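# Place the phone into its case with two arms

## Task

Get the phone seated inside its case so that it stays there on its own without the robot supporting it; then open the gripper, release it and pull the arms away.

## Robot and tools

Robot: two six-joint arms, left_arm and right_arm, each with a parallel two-finger gripper. The names are labels only and do not match image sides. In every row and every per-joint list, each arm's joints run waist, shoulder, elbow, wrist pitch, wrist yaw, wrist roll, and the gripper opening follows them.

Frame: the state line shows, for each gripper, end_effector_position (metres) and end_effector_quat_wxyz in one common frame. Its origin is on the tabletop midway between the arms, +z is up, +x reaches out across the table, and left_arm sits toward +y. The position is the point between the finger pads, just short of the tips, and it gets less accurate at long reach. The fingers point along the gripper's +z and close along its y.

execute_actions(actions): a list of up to 15 actions. Each action is a table of at most 15 rows, and each row lasts one control step of 1/30 s. If a table has fewer than 15 rows, its final row repeats to fill all 15 steps. A row is a single flat list of 14 numbers covering both arms, even when only one arm moves: left waist, shoulder, elbow, wrist pitch, wrist yaw, wrist roll, left opening, then the same seven for right_arm. All values are scaled to [-1, 1]. The six joint values are offsets from the angles the joints had when that action began, not from the previous row. For a call's first action, that means the last reported angles. Scale: 1.0 equals 1.202 rad at the waist, 1.258 at the shoulder, 1.238 at the elbow, 2.073 at wrist pitch, and 2.022 at wrist yaw and at wrist roll. The opening is absolute: +1 is fully open and -1 is shut. An empty list returns only state and images.

Joint ranges in rad: waist -2.618 to 3.054, shoulder 0.000 to 3.142, elbow 0.000 to 3.142, wrist pitch -1.571 to 1.571, wrist yaw -1.571 to 1.571, wrist roll -2.094 to 2.094. The true ends can differ from these by up to 0.036 rad. If an action would push a joint more than 0.036 rad beyond its range, the action is rejected for both arms. If the first action of a call fails this check, or any action is malformed, nothing in the call runs. A joint driven into its real end stops there, and the result may print "joint sent to its limit". When that line is missing, it does not prove more travel is available.

Motion limits: each joint's target can only lead its measured angle by a fixed amount per step (waist 0.202, shoulder 0.258, elbow 0.238, wrist pitch 0.573, wrist yaw and roll 0.522 rad). If a step's targets would move the gripper more than 70 mm, they are scaled back. Large moves therefore take several actions, and any part left unfinished should be commanded again. Friction can leave a joint about 0.031 rad short of its target, so commands smaller than that may have no effect.

move(target, speed, blocking): target is one 14-number row laid out like an execute_actions row. Its joint values are offsets from the Joint positions in the latest result that printed them, not from wherever the arm is when the move starts. All joints follow paths that finish together, so the grippers trace curves. speed is in rad/s for the joint with the farthest to go, from 0.01 to 2, default 0.5. Path duration is held between 0.5 and 10 s, and a move that needs longer is cut off. Paths ignore obstacles and the other arm. The finger openings are sent immediately. The result adds a "move:" line. It gives the ending (done, off_target, moving, held, fault), limits=held or limits=none, and each arm's joint farthest from its target. With blocking=false the call returns after 0.5 s while the arm keeps going. Use wait(0) to check on it, and call wait or stop before issuing further moves or actions. Faster moves and targets set deeper past a contact press harder. To keep the same pressing force, send offsets that take Joint positions to Joint targets.

wait(seconds): 0 to 10. It runs the scene with the last commands held and returns early if a running move ends. stop: brakes a running move, but the fingers keep going. zoom_image(camera, region): region is [x0, y0, x1, y1] in pixels, at most 504 by 504. Cameras, each 504x504: cam_head_left, cam_head_right, cam_high, cam_low, cam_left_wrist, cam_right_wrist. finished_scene(scene): pass the current scene's number. It ends the scene for good, and the goal must already hold by then.

Result lines: Joint positions and Joint velocities list each arm's joints (rad, rad/s) and then the finger gap (m; 0.087 when fully open). Joint targets shows what the joints are being driven to right now. grip_measured is the opening on the command scale and may be off by about 1 mm for each gripper. Calls that run actions also list per-step joint readings, where HELD marks steps that were held back. "joint command not followed" means a clearance check changed some joint targets. FAULT or OVER-TEMPERATURE FAULT lines mean an arm was stopped. MOTOR HOT appears from 75 °C. At 90 °C the arm is halted for 10 s, and at 100 °C it goes limp and drops.

Gripping: to hold something, keep commanding an opening about 0.02 below grip_measured. A smaller gap below it gives a lighter hold. Each pad manages about 20 N, and closing fast can squeeze harder.

Avoid: knocking or placing rigid objects off the table, collisions or hard pressing between the arms, dropping the phone, slamming, and heavy pushes. Loose objects may get nudged now and then, so recheck positions. Holding a load heats the motors, including while you think. The robot keeps the last command between replies. Before finishing, open the gripper and back away so the phone stays in the case by itself.

Each tool is called after "Emit:" as a command line: name --argument value for each argument, lists and objects as JSON in quotes; but a table of rows of numbers goes row by row, as --pt "numbers of a row", without its own name.

## Session

Emit:
execute_actions --actions '[]'

Scene clock: 0.00 s.
left_arm: end_effector_position=(+0.4804, +0.2151, +0.1519) grip_measured=+0.990 end_effector_quat_wxyz=(+0.605, +0.078, +0.680, -0.407) | right_arm: end_effector_position=(+0.1053, -0.5407, +0.3007) grip_measured=+0.986 end_effector_quat_wxyz=(+0.489, +0.587, +0.548, +0.341)
Joint names: [waist, shoulder, elbow, wrist pitch, wrist yaw, wrist roll]
Joint positions: left_arm=[ 0.159  1.996  0.946  1.139  0.777 -0.541  0.087] | right_arm=[-1.664  1.308  1.315 -1.42  -1.274  0.022  0.087]
Joint velocities: left_arm=[-0.012 -0.017  0.002  0.007 -0.051 -0.037  0.   ] | right_arm=[-0.012  0.007  0.012  0.022 -0.007  0.037  0.   ]
Motor temperatures (°C, as the motors report them): left_arm=[28 26 27 27 24 26] | right_arm=[28 28 26 25 27 26]
Joint targets: left_arm=[0.159 1.996 0.946 1.139 0.777 -0.541] | right_arm=[-1.664 1.308 1.315 -1.420 -1.274 0.022]

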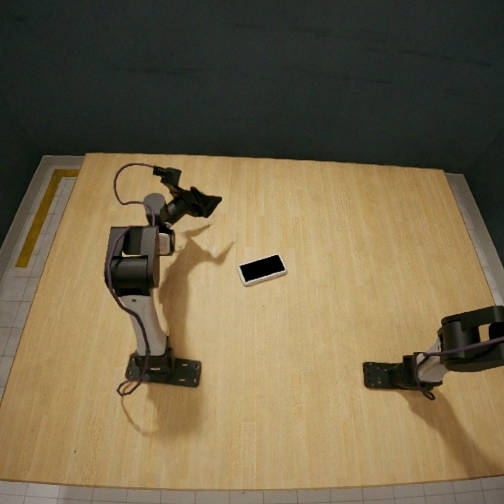

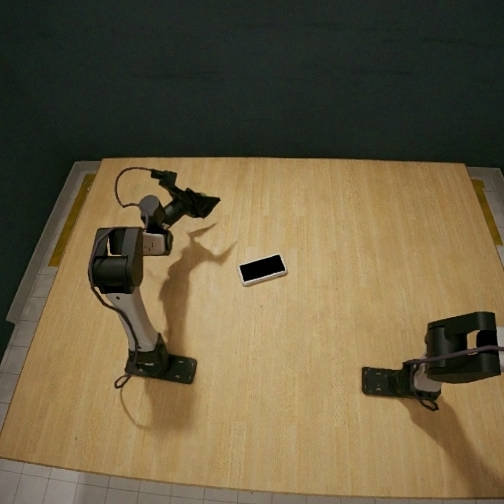

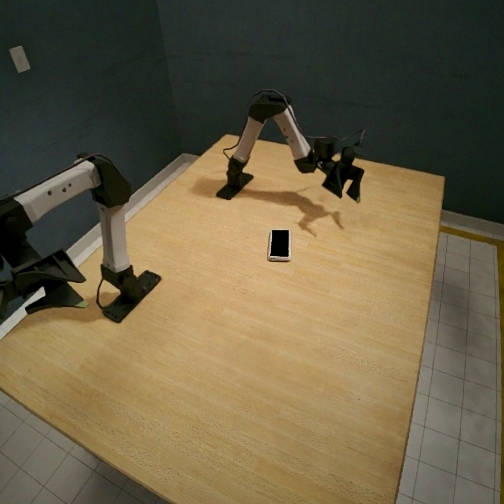

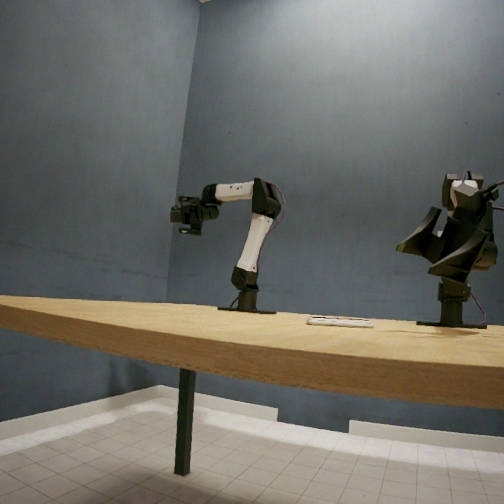

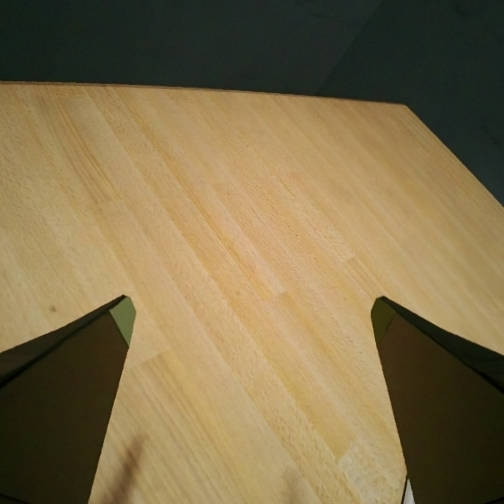

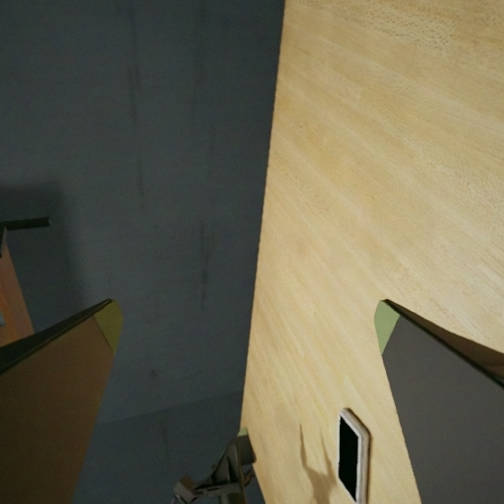

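Emit:
zoom_image --camera "cam_head_left" --region '[222, 240, 302, 300]'

Emit:
zoom_image --camera "cam_high" --region '[250, 220, 310, 270]'

Emit:
zoom_image --camera "cam_low" --region '[290, 300, 390, 340]'

Region (222, 240, 302, 300) of cam_head_left's 504x504 image, scaled by 6.300, with more detail than that image has; it fills the top 378 rows of this view, and the rest is white.

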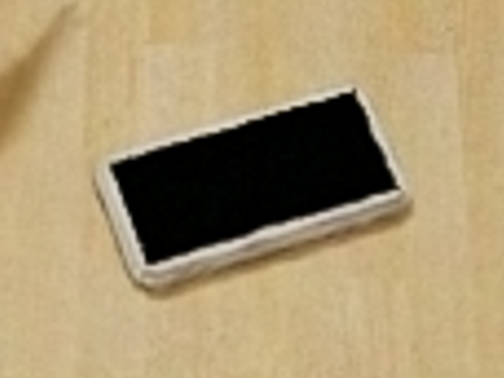

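Region (250, 220, 310, 270) of cam_high's 504x504 image, scaled by 8.400, with more detail than that image has.

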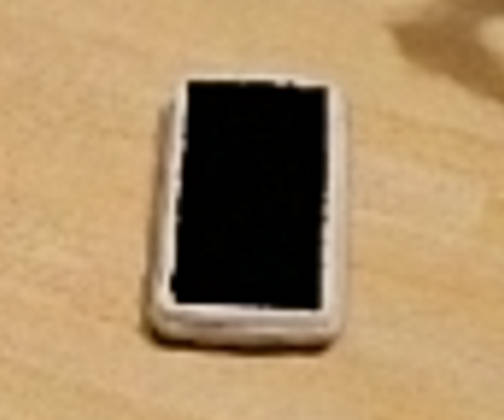

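Region (290, 300, 390, 340) of cam_low's 504x504 image, scaled by 5.040, with more detail than that image has; it fills the top 202 rows of this view, and the rest is white.

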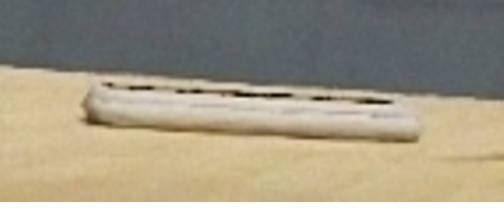

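Emit:
move --target '[-0.75,-0.315,0.286,-1,-0.384,0.268,1,1,0.232,-0.012,0.106,0.63,-0.011,1]' --speed 1.2

Scene clock: 13.17 s.
left_arm: end_effector_position=(+0.1991, +0.0814, +0.1029) grip_measured=+0.990 end_effector_quat_wxyz=(+0.140, +0.393, +0.906, -0.066) | right_arm: end_effector_position=(+0.1876, -0.4712, +0.1169) grip_measured=+0.986 end_effector_quat_wxyz=(+0.039, +0.271, +0.962, -0.007)
Joint names: [waist, shoulder, elbow, wrist pitch, wrist yaw, wrist roll]
Joint positions: left_arm=[-0.736  1.618  1.282 -0.923  0.008 -0.006  0.087] | right_arm=[-0.47   1.589  1.315 -1.217 -0.007  0.009  0.087]
Joint velocities: left_arm=[ 0.007  0.002  0.002  0.066 -0.007  0.007 -0.   ] | right_arm=[ 0.007 -0.017  0.007  0.051 -0.037  0.007  0.001]
Motor temperatures (°C, as the motors report them): left_arm=[28 31 30 30 24 26] | right_arm=[28 28 27 25 27 26]
Joint targets: left_arm=[-0.743 1.600 1.300 -0.933 0.001 0.001] | right_arm=[-0.462 1.600 1.300 -1.200 -0.000 0.000]
move: done; limits=none; left_arm: farthest joint: the shoulder, 0.018 radians from its target (0.397 radians at the start); right_arm: farthest joint: the wrist pitch, 0.017 radians from its target (0.219 radians at the start)

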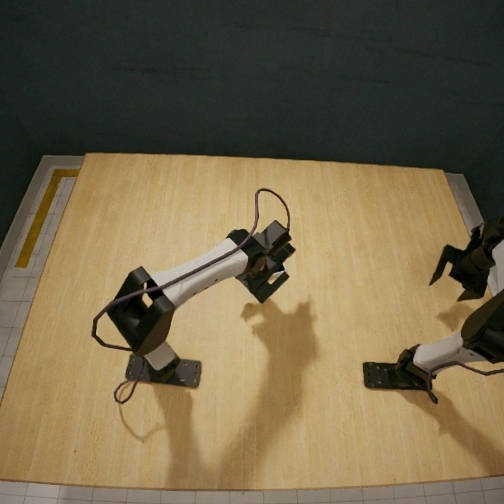

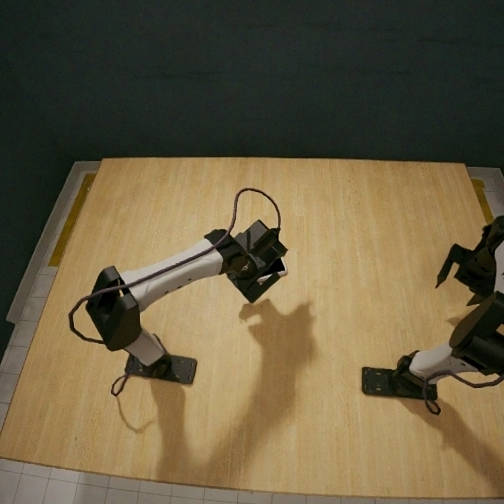

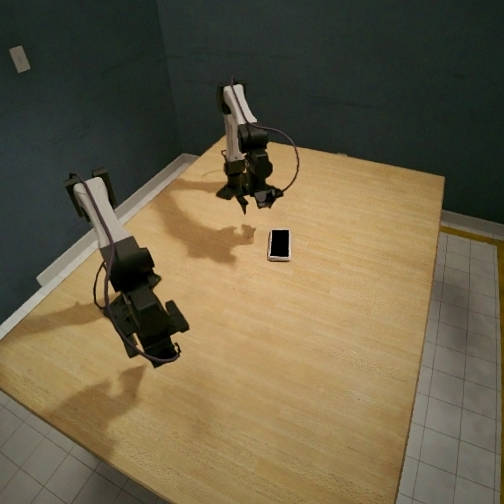

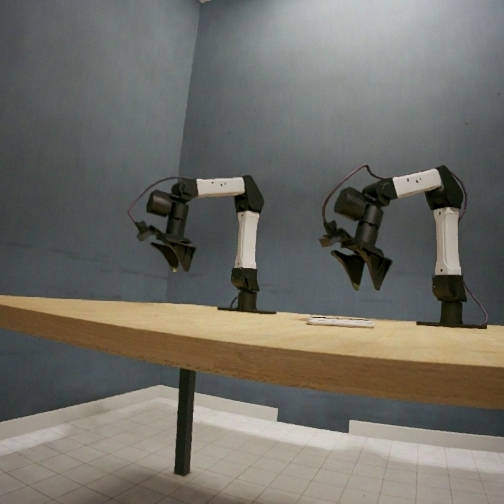

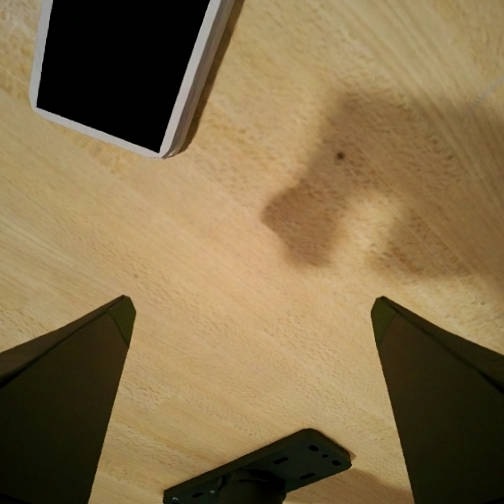

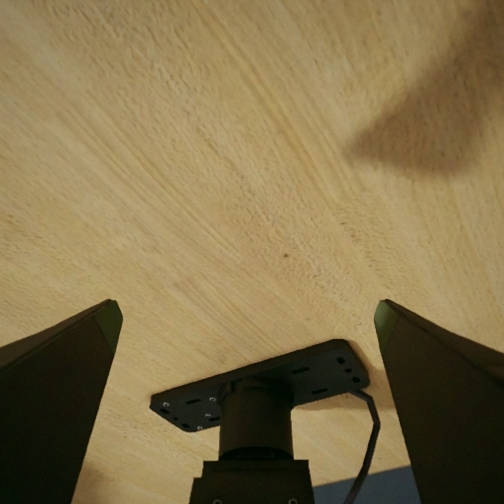

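Emit:
move --target '[0.105,0.413,0.507,-0.047,0,0,1,0,0,0,0,0,0,1]' --speed 0.8

Scene clock: 27.77 s.
left_arm: end_effector_position=(+0.3262, +0.0246, +0.0918) grip_measured=+0.990 end_effector_quat_wxyz=(+0.153, +0.337, +0.927, -0.061) | right_arm: end_effector_position=(+0.1875, -0.4712, +0.1169) grip_measured=+0.986 end_effector_quat_wxyz=(+0.039, +0.271, +0.962, -0.007)
Joint names: [waist, shoulder, elbow, wrist pitch, wrist yaw, wrist roll]
Joint positions: left_arm=[-0.616  2.12   1.89  -1.011  0.008 -0.006  0.087] | right_arm=[-0.47   1.589  1.315 -1.217 -0.007  0.009  0.087]
Joint velocities: left_arm=[ 0.002  0.022 -0.007 -0.037 -0.007 -0.007  0.001] | right_arm=[-0.027  0.012  0.002 -0.037 -0.007 -0.007  0.   ]
Motor temperatures (°C, as the motors report them): left_arm=[28 33 33 30 24 26] | right_arm=[28 29 28 26 27 26]
Joint targets: left_arm=[-0.610 2.137 1.909 -1.021 0.008 -0.006] | right_arm=[-0.470 1.589 1.315 -1.217 -0.007 0.009]
move: done; limits=none; left_arm: farthest joint: the elbow, 0.019 radians from its target (0.628 radians at the start); right_arm: farthest joint: the waist, 0.000 radians from its target (0.000 radians at the start)

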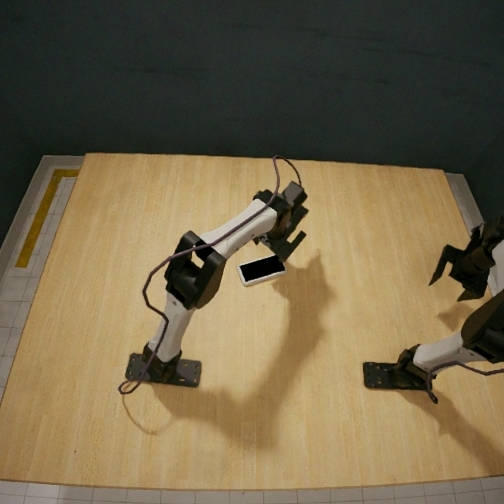

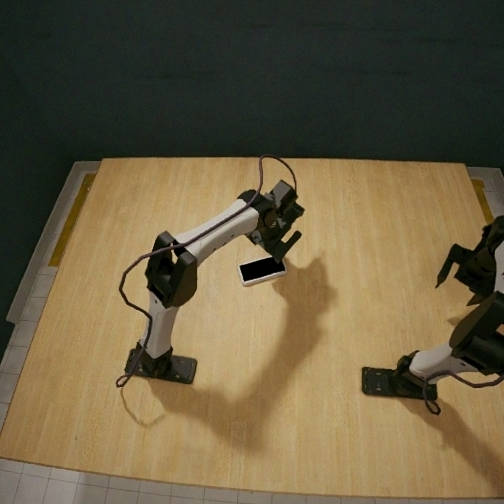

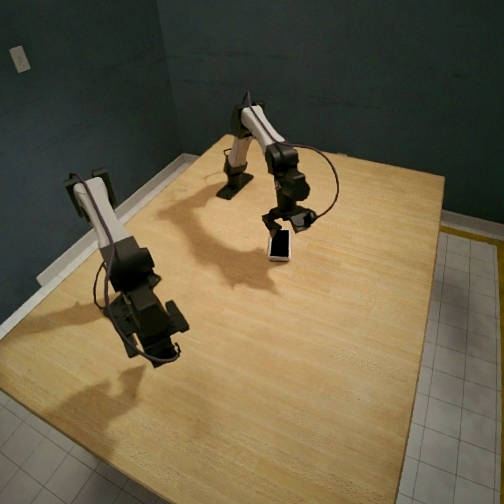

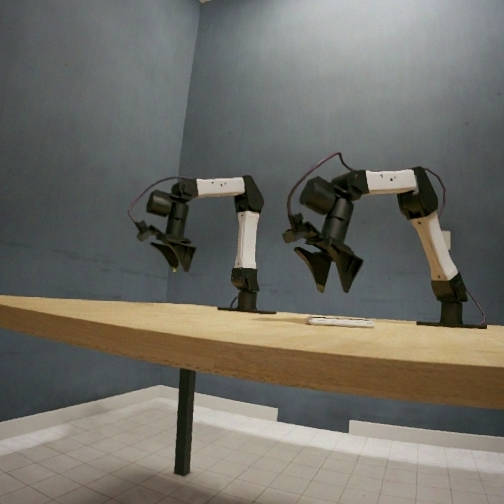

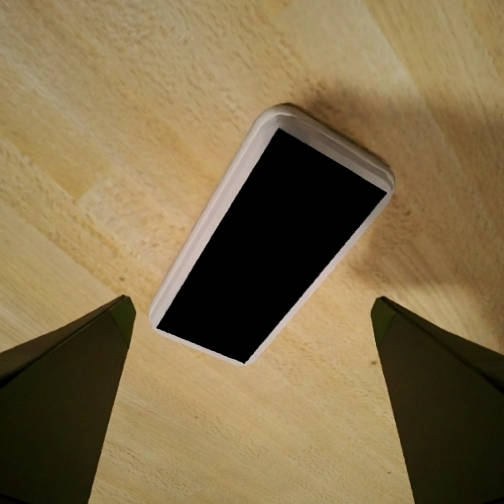

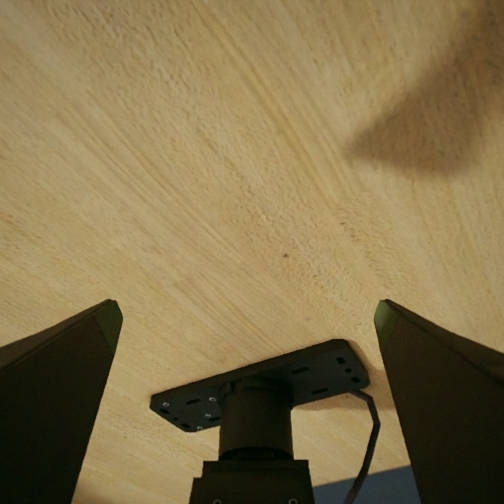

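Emit:
zoom_image --camera "cam_left_wrist" --region '[130, 90, 420, 380]'

Emit:
zoom_image --camera "cam_low" --region '[300, 305, 380, 335]'

Region (130, 90, 420, 380) of cam_left_wrist's 504x504 image, scaled by 1.738, with more detail than that image has.

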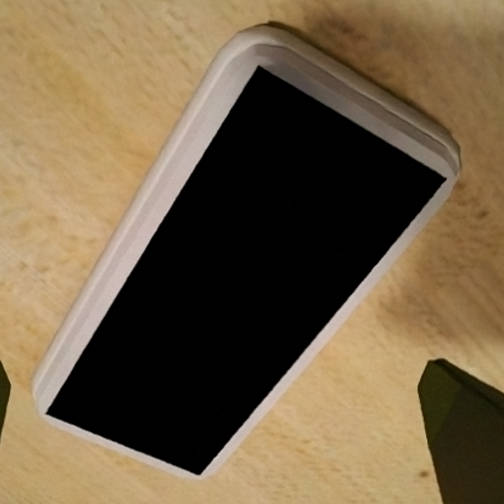

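Region (300, 305, 380, 335) of cam_low's 504x504 image, scaled by 6.300, with more detail than that image has; it fills the top 189 rows of this view, and the rest is white.

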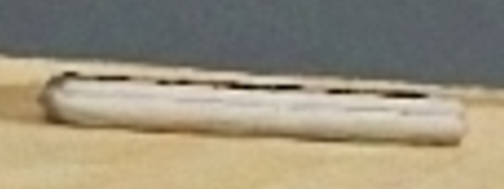

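Emit:
move --target '[0,0.234,0.242,-0.08,0,0,-1,0,0,0,0,0,0,1]' --speed 0.5

Scene clock: 34.23 s.
left_arm: end_effector_position=(+0.3399, +0.0130, +0.0421) grip_measured=-1.000 end_effector_quat_wxyz=(+0.081, +0.340, +0.936, -0.034) | right_arm: end_effector_position=(+0.1875, -0.4712, +0.1169) grip_measured=+0.986 end_effector_quat_wxyz=(+0.039, +0.271, +0.962, -0.007)
Joint names: [waist, shoulder, elbow, wrist pitch, wrist yaw, wrist roll]
Joint positions: left_arm=[-0.616  2.399  2.171 -1.166  0.008 -0.006  0.   ] | right_arm=[-0.47   1.589  1.315 -1.217 -0.007  0.009  0.087]
Joint velocities: left_arm=[-0.002 -0.002  0.007  0.037 -0.051 -0.007  0.   ] | right_arm=[ 0.007  0.007 -0.007  0.051  0.037 -0.007  0.   ]
Motor temperatures (°C, as the motors report them): left_arm=[28 35 34 30 24 26] | right_arm=[28 29 28 26 27 26]
Joint targets: left_arm=[-0.616 2.414 2.190 -1.176 0.008 -0.006] | right_arm=[-0.470 1.589 1.315 -1.217 -0.007 0.009]
move: done; limits=none; left_arm: farthest joint: the elbow, 0.019 radians from its target (0.299 radians at the start); right_arm: farthest joint: the waist, 0.000 radians from its target (0.000 radians at the start)

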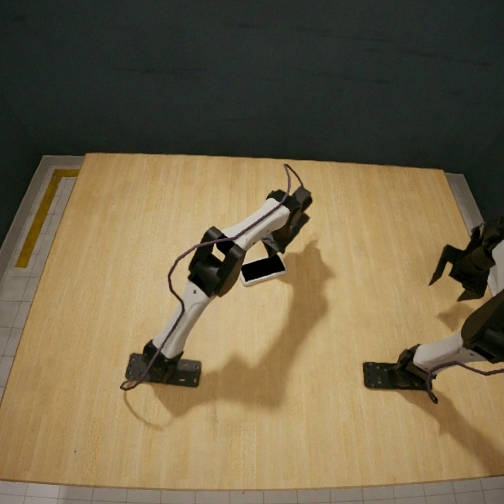

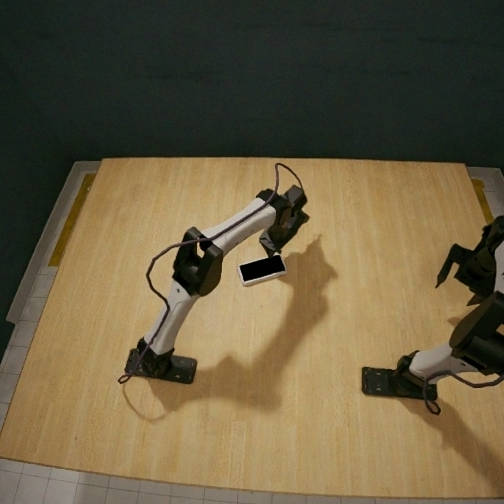

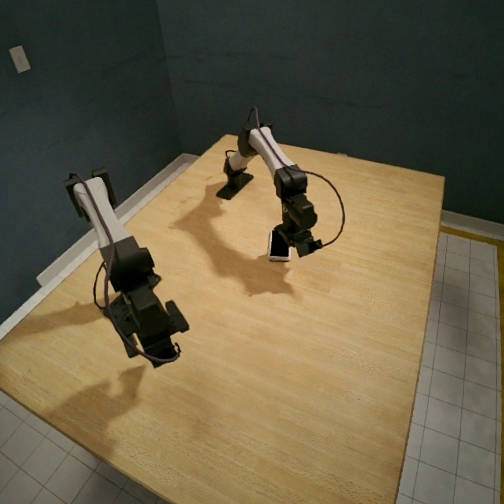

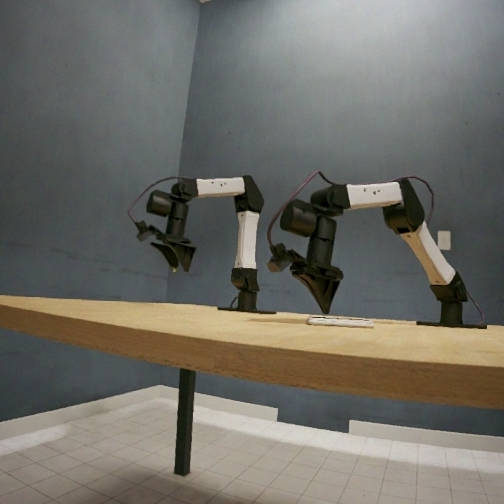

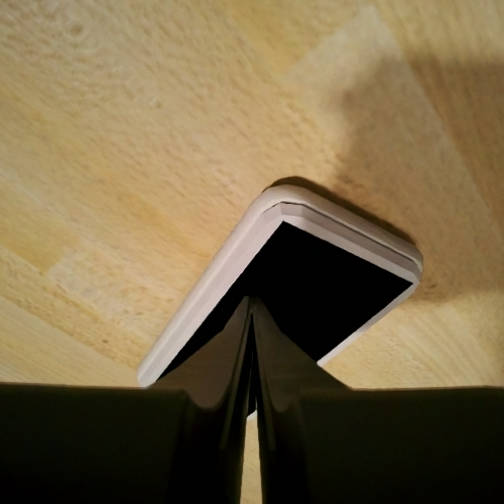

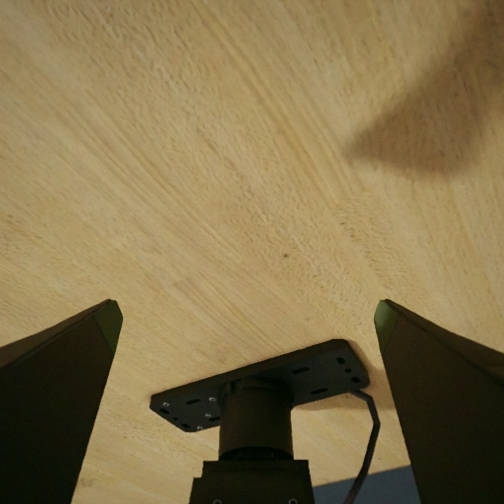

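Emit:
move --target '[0,0.012,0.012,-0.088,0,0,-1,0,0,0,0,0,0,1]' --speed 0.3

Scene clock: 38.27 s.
left_arm: end_effector_position=(+0.3066, +0.0411, +0.0453) grip_measured=-1.000 end_effector_quat_wxyz=(+0.000, +0.341, +0.940, -0.004) | right_arm: end_effector_position=(+0.1875, -0.4712, +0.1169) grip_measured=+0.986 end_effector_quat_wxyz=(+0.039, +0.271, +0.962, -0.007)
Joint names: [waist, shoulder, elbow, wrist pitch, wrist yaw, wrist roll]
Joint positions: left_arm=[-0.616  2.399  2.171 -1.339  0.008 -0.006  0.   ] | right_arm=[-0.47   1.589  1.315 -1.217 -0.007  0.009  0.087]
Joint velocities: left_arm=[-0.007 -0.002 -0.012 -0.066 -0.081 -0.022  0.   ] | right_arm=[-0.002 -0.012  0.002 -0.066  0.022  0.007 -0.   ]
Motor temperatures (°C, as the motors report them): left_arm=[28 37 35 29 24 26] | right_arm=[28 30 28 26 27 26]
Joint targets: left_arm=[-0.616 2.414 2.186 -1.349 0.008 -0.006] | right_arm=[-0.470 1.589 1.315 -1.217 -0.007 0.009]
move: done; limits=none; left_arm: farthest joint: the shoulder, 0.015 radians from its target (0.015 radians at the start); right_arm: farthest joint: the waist, 0.000 radians from its target (0.000 radians at the start)

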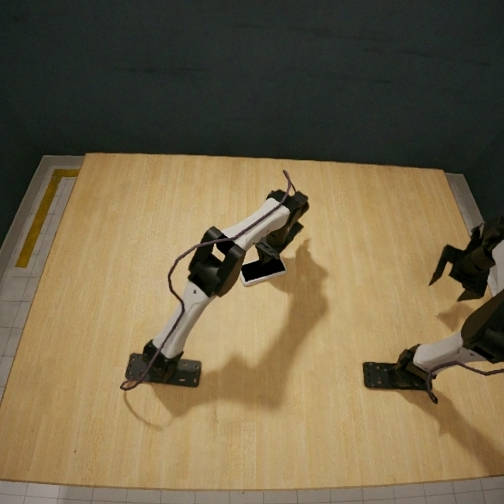

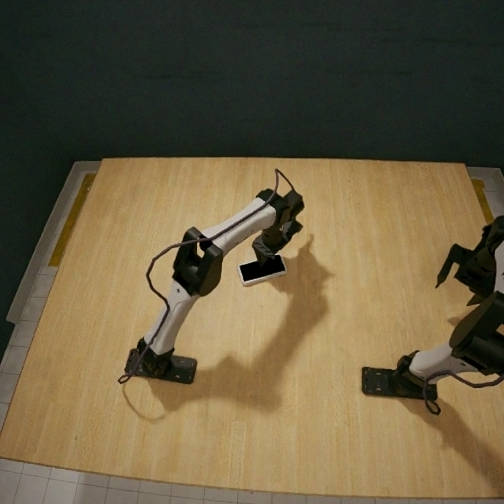

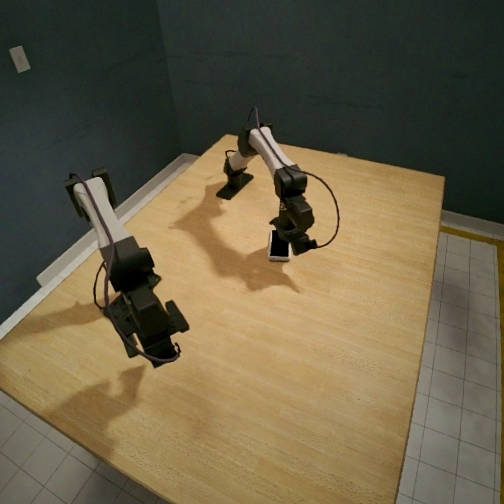

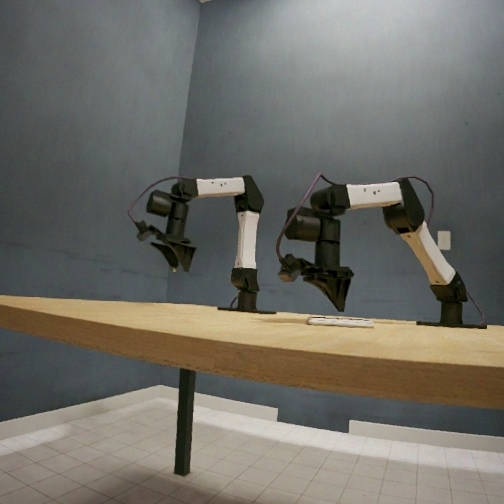

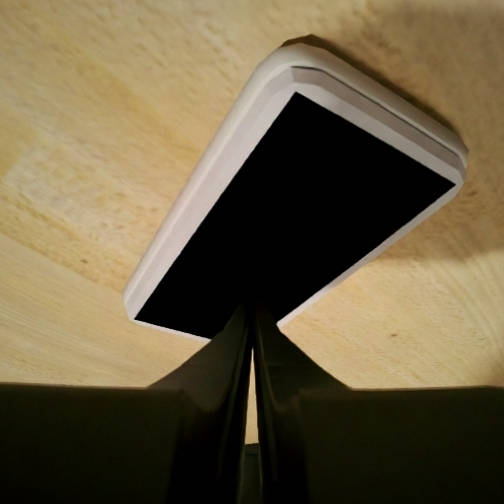

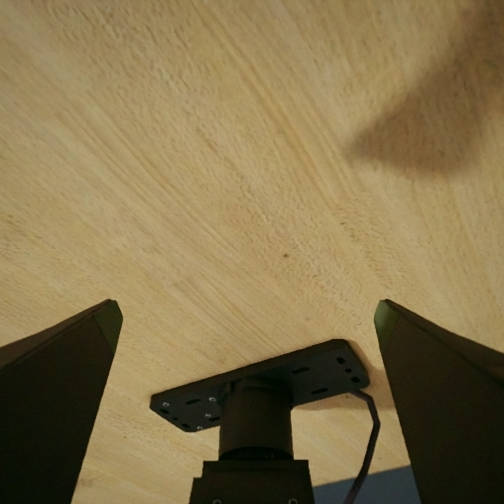

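Emit:
move --target '[0,0.062,0,0.03,0,0,-1,0,0,0,0,0,0,1]' --speed 0.1

Emit:
zoom_image --camera "cam_low" --region '[290, 290, 390, 340]'

Scene clock: 44.00 s.
left_arm: end_effector_position=(+0.3109, +0.0375, +0.0287) grip_measured=-1.000 end_effector_quat_wxyz=(-0.001, +0.341, +0.940, -0.004) | right_arm: end_effector_position=(+0.1875, -0.4712, +0.1169) grip_measured=+0.986 end_effector_quat_wxyz=(+0.039, +0.271, +0.962, -0.007)
Joint names: [waist, shoulder, elbow, wrist pitch, wrist yaw, wrist roll]
Joint positions: left_arm=[-0.616  2.437  2.171 -1.305  0.008 -0.006  0.   ] | right_arm=[-0.47   1.589  1.315 -1.217 -0.007  0.009  0.087]
Joint velocities: left_arm=[-0.012  0.002 -0.007  0.051  0.007 -0.022  0.   ] | right_arm=[-0.012 -0.002  0.007 -0.022 -0.037  0.037 -0.   ]
Motor temperatures (°C, as the motors report them): left_arm=[28 39 35 29 24 26] | right_arm=[28 30 29 26 27 26]
Joint targets: left_arm=[-0.616 2.477 2.171 -1.277 0.008 -0.006] | right_arm=[-0.470 1.589 1.315 -1.217 -0.007 0.009]
move: off_target (left_arm); limits=none; left_arm: farthest joint: the shoulder, 0.040 radians from its target (0.078 radians at the start); right_arm: farthest joint: the waist, 0.000 radians from its target (0.000 radians at the start)

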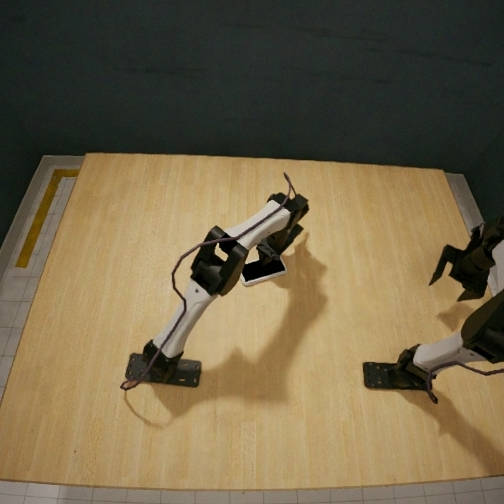

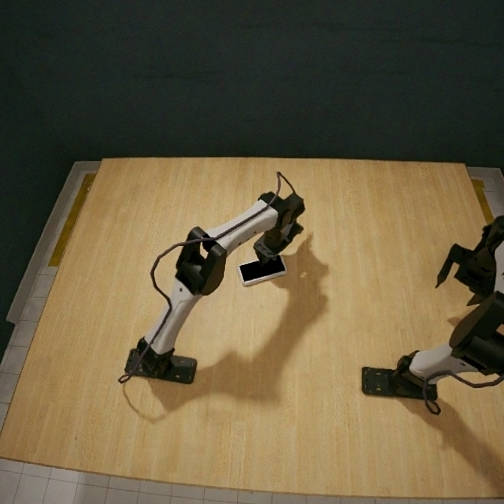

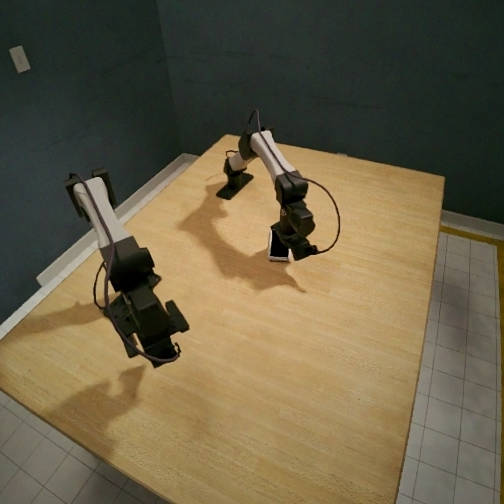

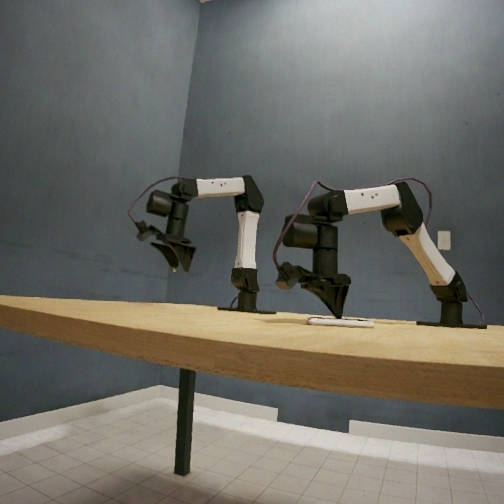

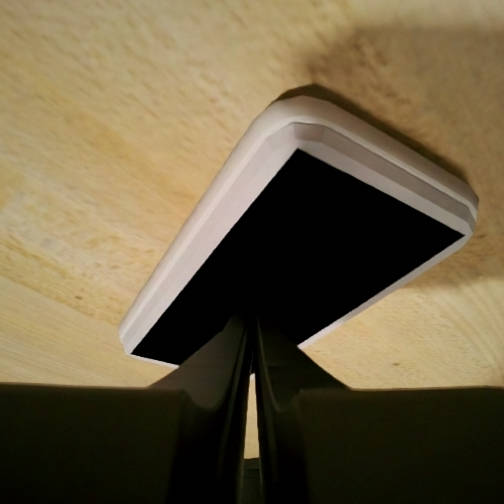

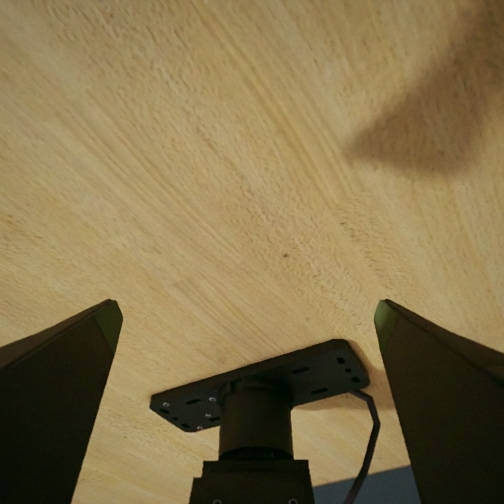

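Region (290, 290, 390, 340) of cam_low's 504x504 image, scaled by 5.040, with more detail than that image has.

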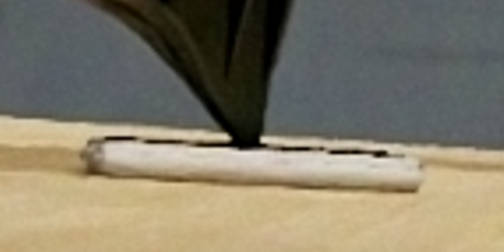

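Emit:
move --target '[0,0.08,-0.02,0.013,0,0,-1,0,0,0,0,0,0,1]' --speed 0.1

Emit:
zoom_image --camera "cam_low" --region '[290, 290, 390, 340]'

Scene clock: 47.80 s.
left_arm: end_effector_position=(+0.3099, +0.0380, +0.0215) grip_measured=-1.000 end_effector_quat_wxyz=(-0.009, +0.341, +0.940, -0.002) | right_arm: end_effector_position=(+0.1875, -0.4712, +0.1169) grip_measured=+0.986 end_effector_quat_wxyz=(+0.039, +0.271, +0.962, -0.007)
Joint names: [waist, shoulder, elbow, wrist pitch, wrist yaw, wrist roll]
Joint positions: left_arm=[-0.616  2.454  2.171 -1.304  0.009 -0.006  0.   ] | right_arm=[-0.47   1.589  1.315 -1.217 -0.007  0.009  0.087]
Joint velocities: left_arm=[-0.002  0.002 -0.002  0.022  0.022  0.022  0.   ] | right_arm=[ 0.012 -0.007 -0.002 -0.022 -0.007 -0.066 -0.001]
Motor temperatures (°C, as the motors report them): left_arm=[28 40 35 29 24 26] | right_arm=[28 30 29 26 27 26]
Joint targets: left_arm=[-0.616 2.537 2.146 -1.278 0.008 -0.006] | right_arm=[-0.470 1.589 1.315 -1.217 -0.007 0.009]
move: off_target (left_arm); limits=none; left_arm: farthest joint: the shoulder, 0.084 radians from its target (0.101 radians at the start); right_arm: farthest joint: the waist, 0.000 radians from its target (0.000 radians at the start)

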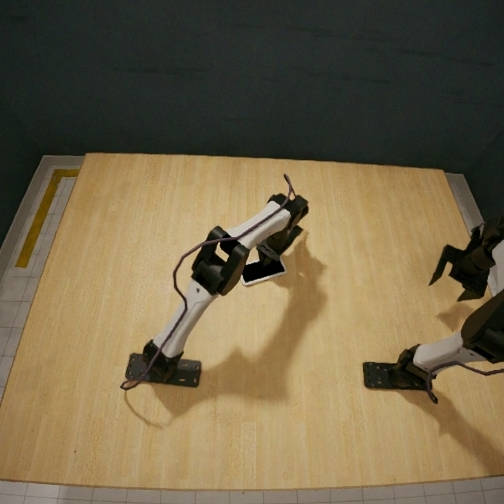

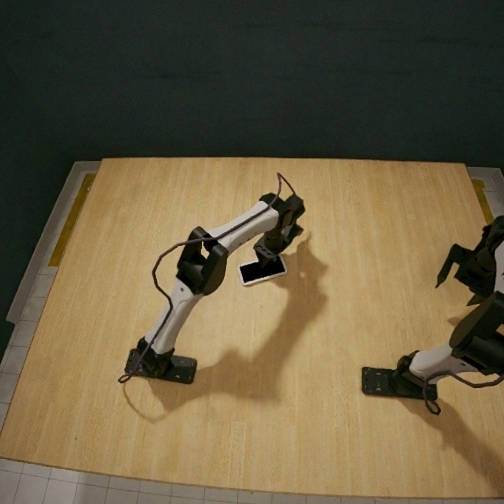

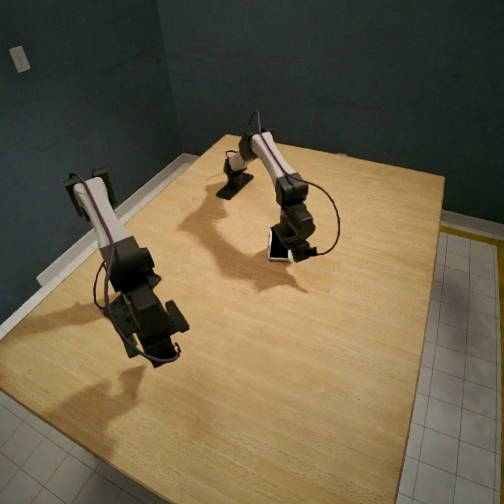

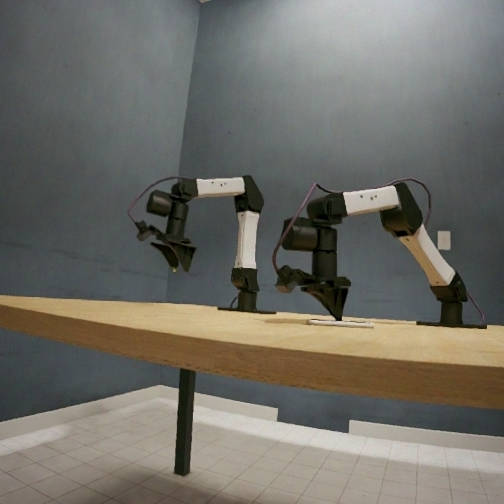

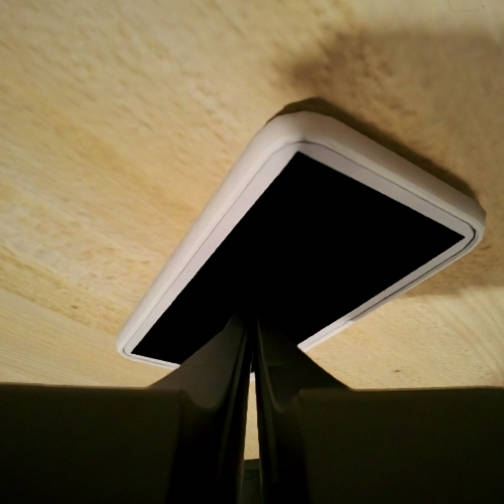

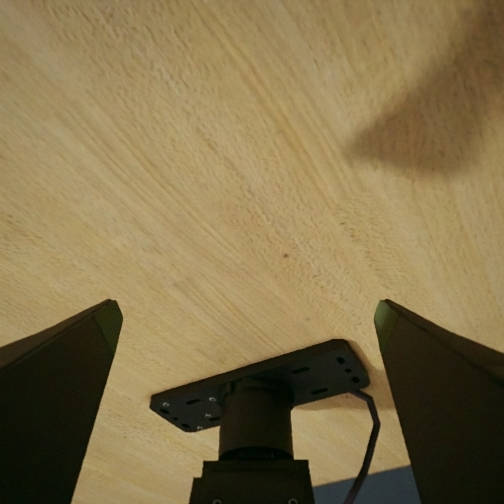

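Region (290, 290, 390, 340) of cam_low's 504x504 image, scaled by 5.040, with more detail than that image has.

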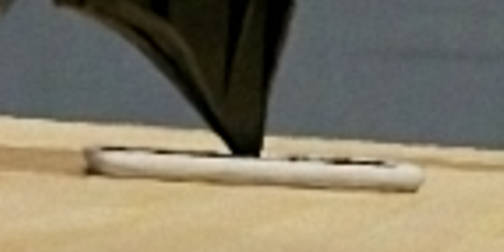

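It snapped down. Lift and inspect.

Emit:
move --target '[0,-0.14,0,0.06,0,0,1,0,0,0,0,0,0,1]' --speed 0.4

Emit:
zoom_image --camera "cam_left_wrist" --region '[80, 60, 460, 440]'

Emit:
zoom_image --camera "cam_low" --region '[300, 305, 380, 335]'

Scene clock: 54.13 s.
left_arm: end_effector_position=(+0.3407, +0.0130, +0.0965) grip_measured=+0.990 end_effector_quat_wxyz=(+0.130, +0.338, +0.931, -0.050) | right_arm: end_effector_position=(+0.1875, -0.4712, +0.1169) grip_measured=+0.986 end_effector_quat_wxyz=(+0.039, +0.271, +0.962, -0.007)
Joint names: [waist, shoulder, elbow, wrist pitch, wrist yaw, wrist roll]
Joint positions: left_arm=[-0.616  2.278  2.171 -1.185  0.005 -0.005  0.087] | right_arm=[-0.47   1.589  1.315 -1.217 -0.007  0.009  0.087]
Joint velocities: left_arm=[-0.007  0.002 -0.002  0.022 -0.022 -0.007 -0.001] | right_arm=[ 0.007 -0.012  0.007  0.007 -0.022 -0.066 -0.001]
Motor temperatures (°C, as the motors report them): left_arm=[28 40 35 29 24 26] | right_arm=[28 30 29 26 27 26]
Joint targets: left_arm=[-0.616 2.278 2.171 -1.179 0.009 -0.006] | right_arm=[-0.470 1.589 1.315 -1.217 -0.007 0.009]
move: done; limits=none; left_arm: farthest joint: the wrist pitch, 0.006 radians from its target (0.124 radians at the start); right_arm: farthest joint: the waist, 0.000 radians from its target (0.000 radians at the start)

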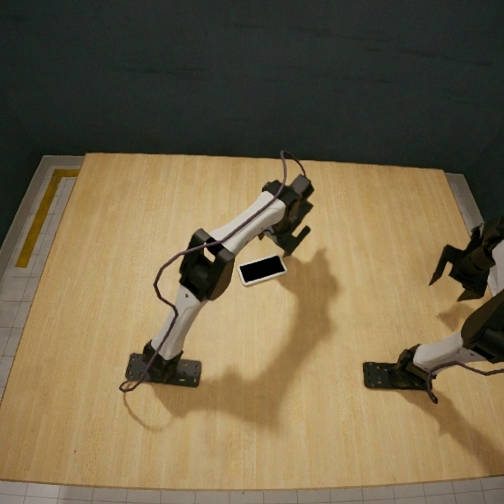

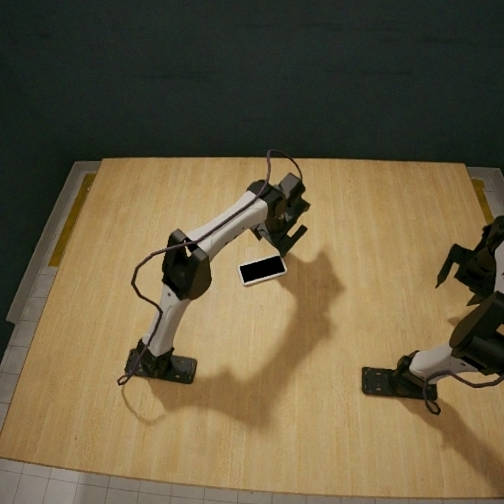

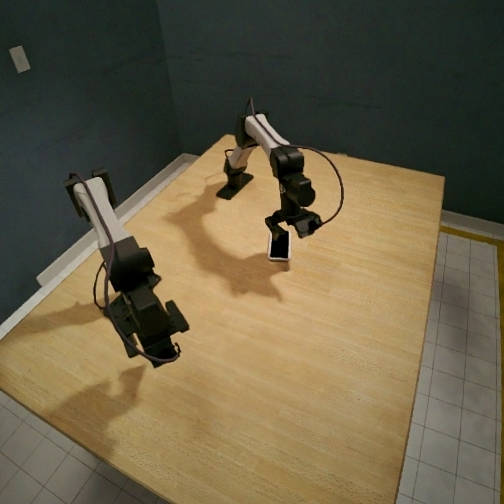

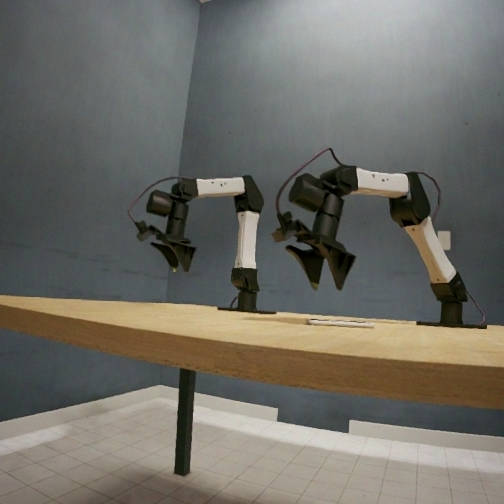

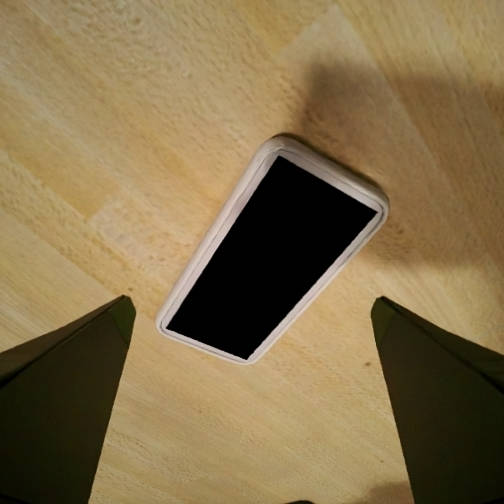

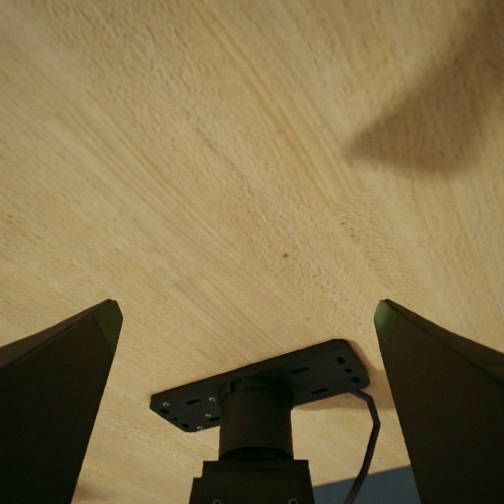

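Region (80, 60, 460, 440) of cam_left_wrist's 504x504 image, scaled by 1.326, with more detail than that image has.

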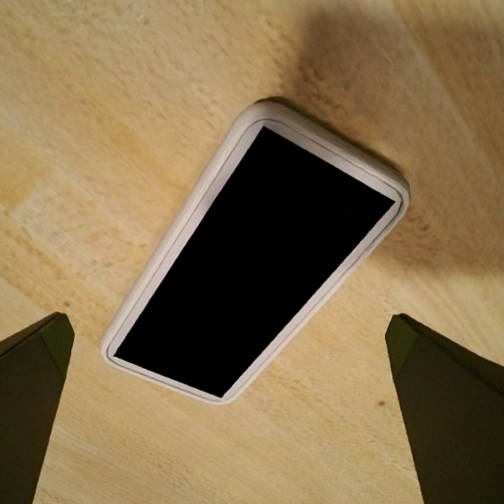

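Region (300, 305, 380, 335) of cam_low's 504x504 image, scaled by 6.300, with more detail than that image has; it fills the top 189 rows of this view, and the rest is white.

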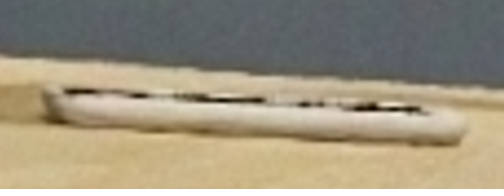

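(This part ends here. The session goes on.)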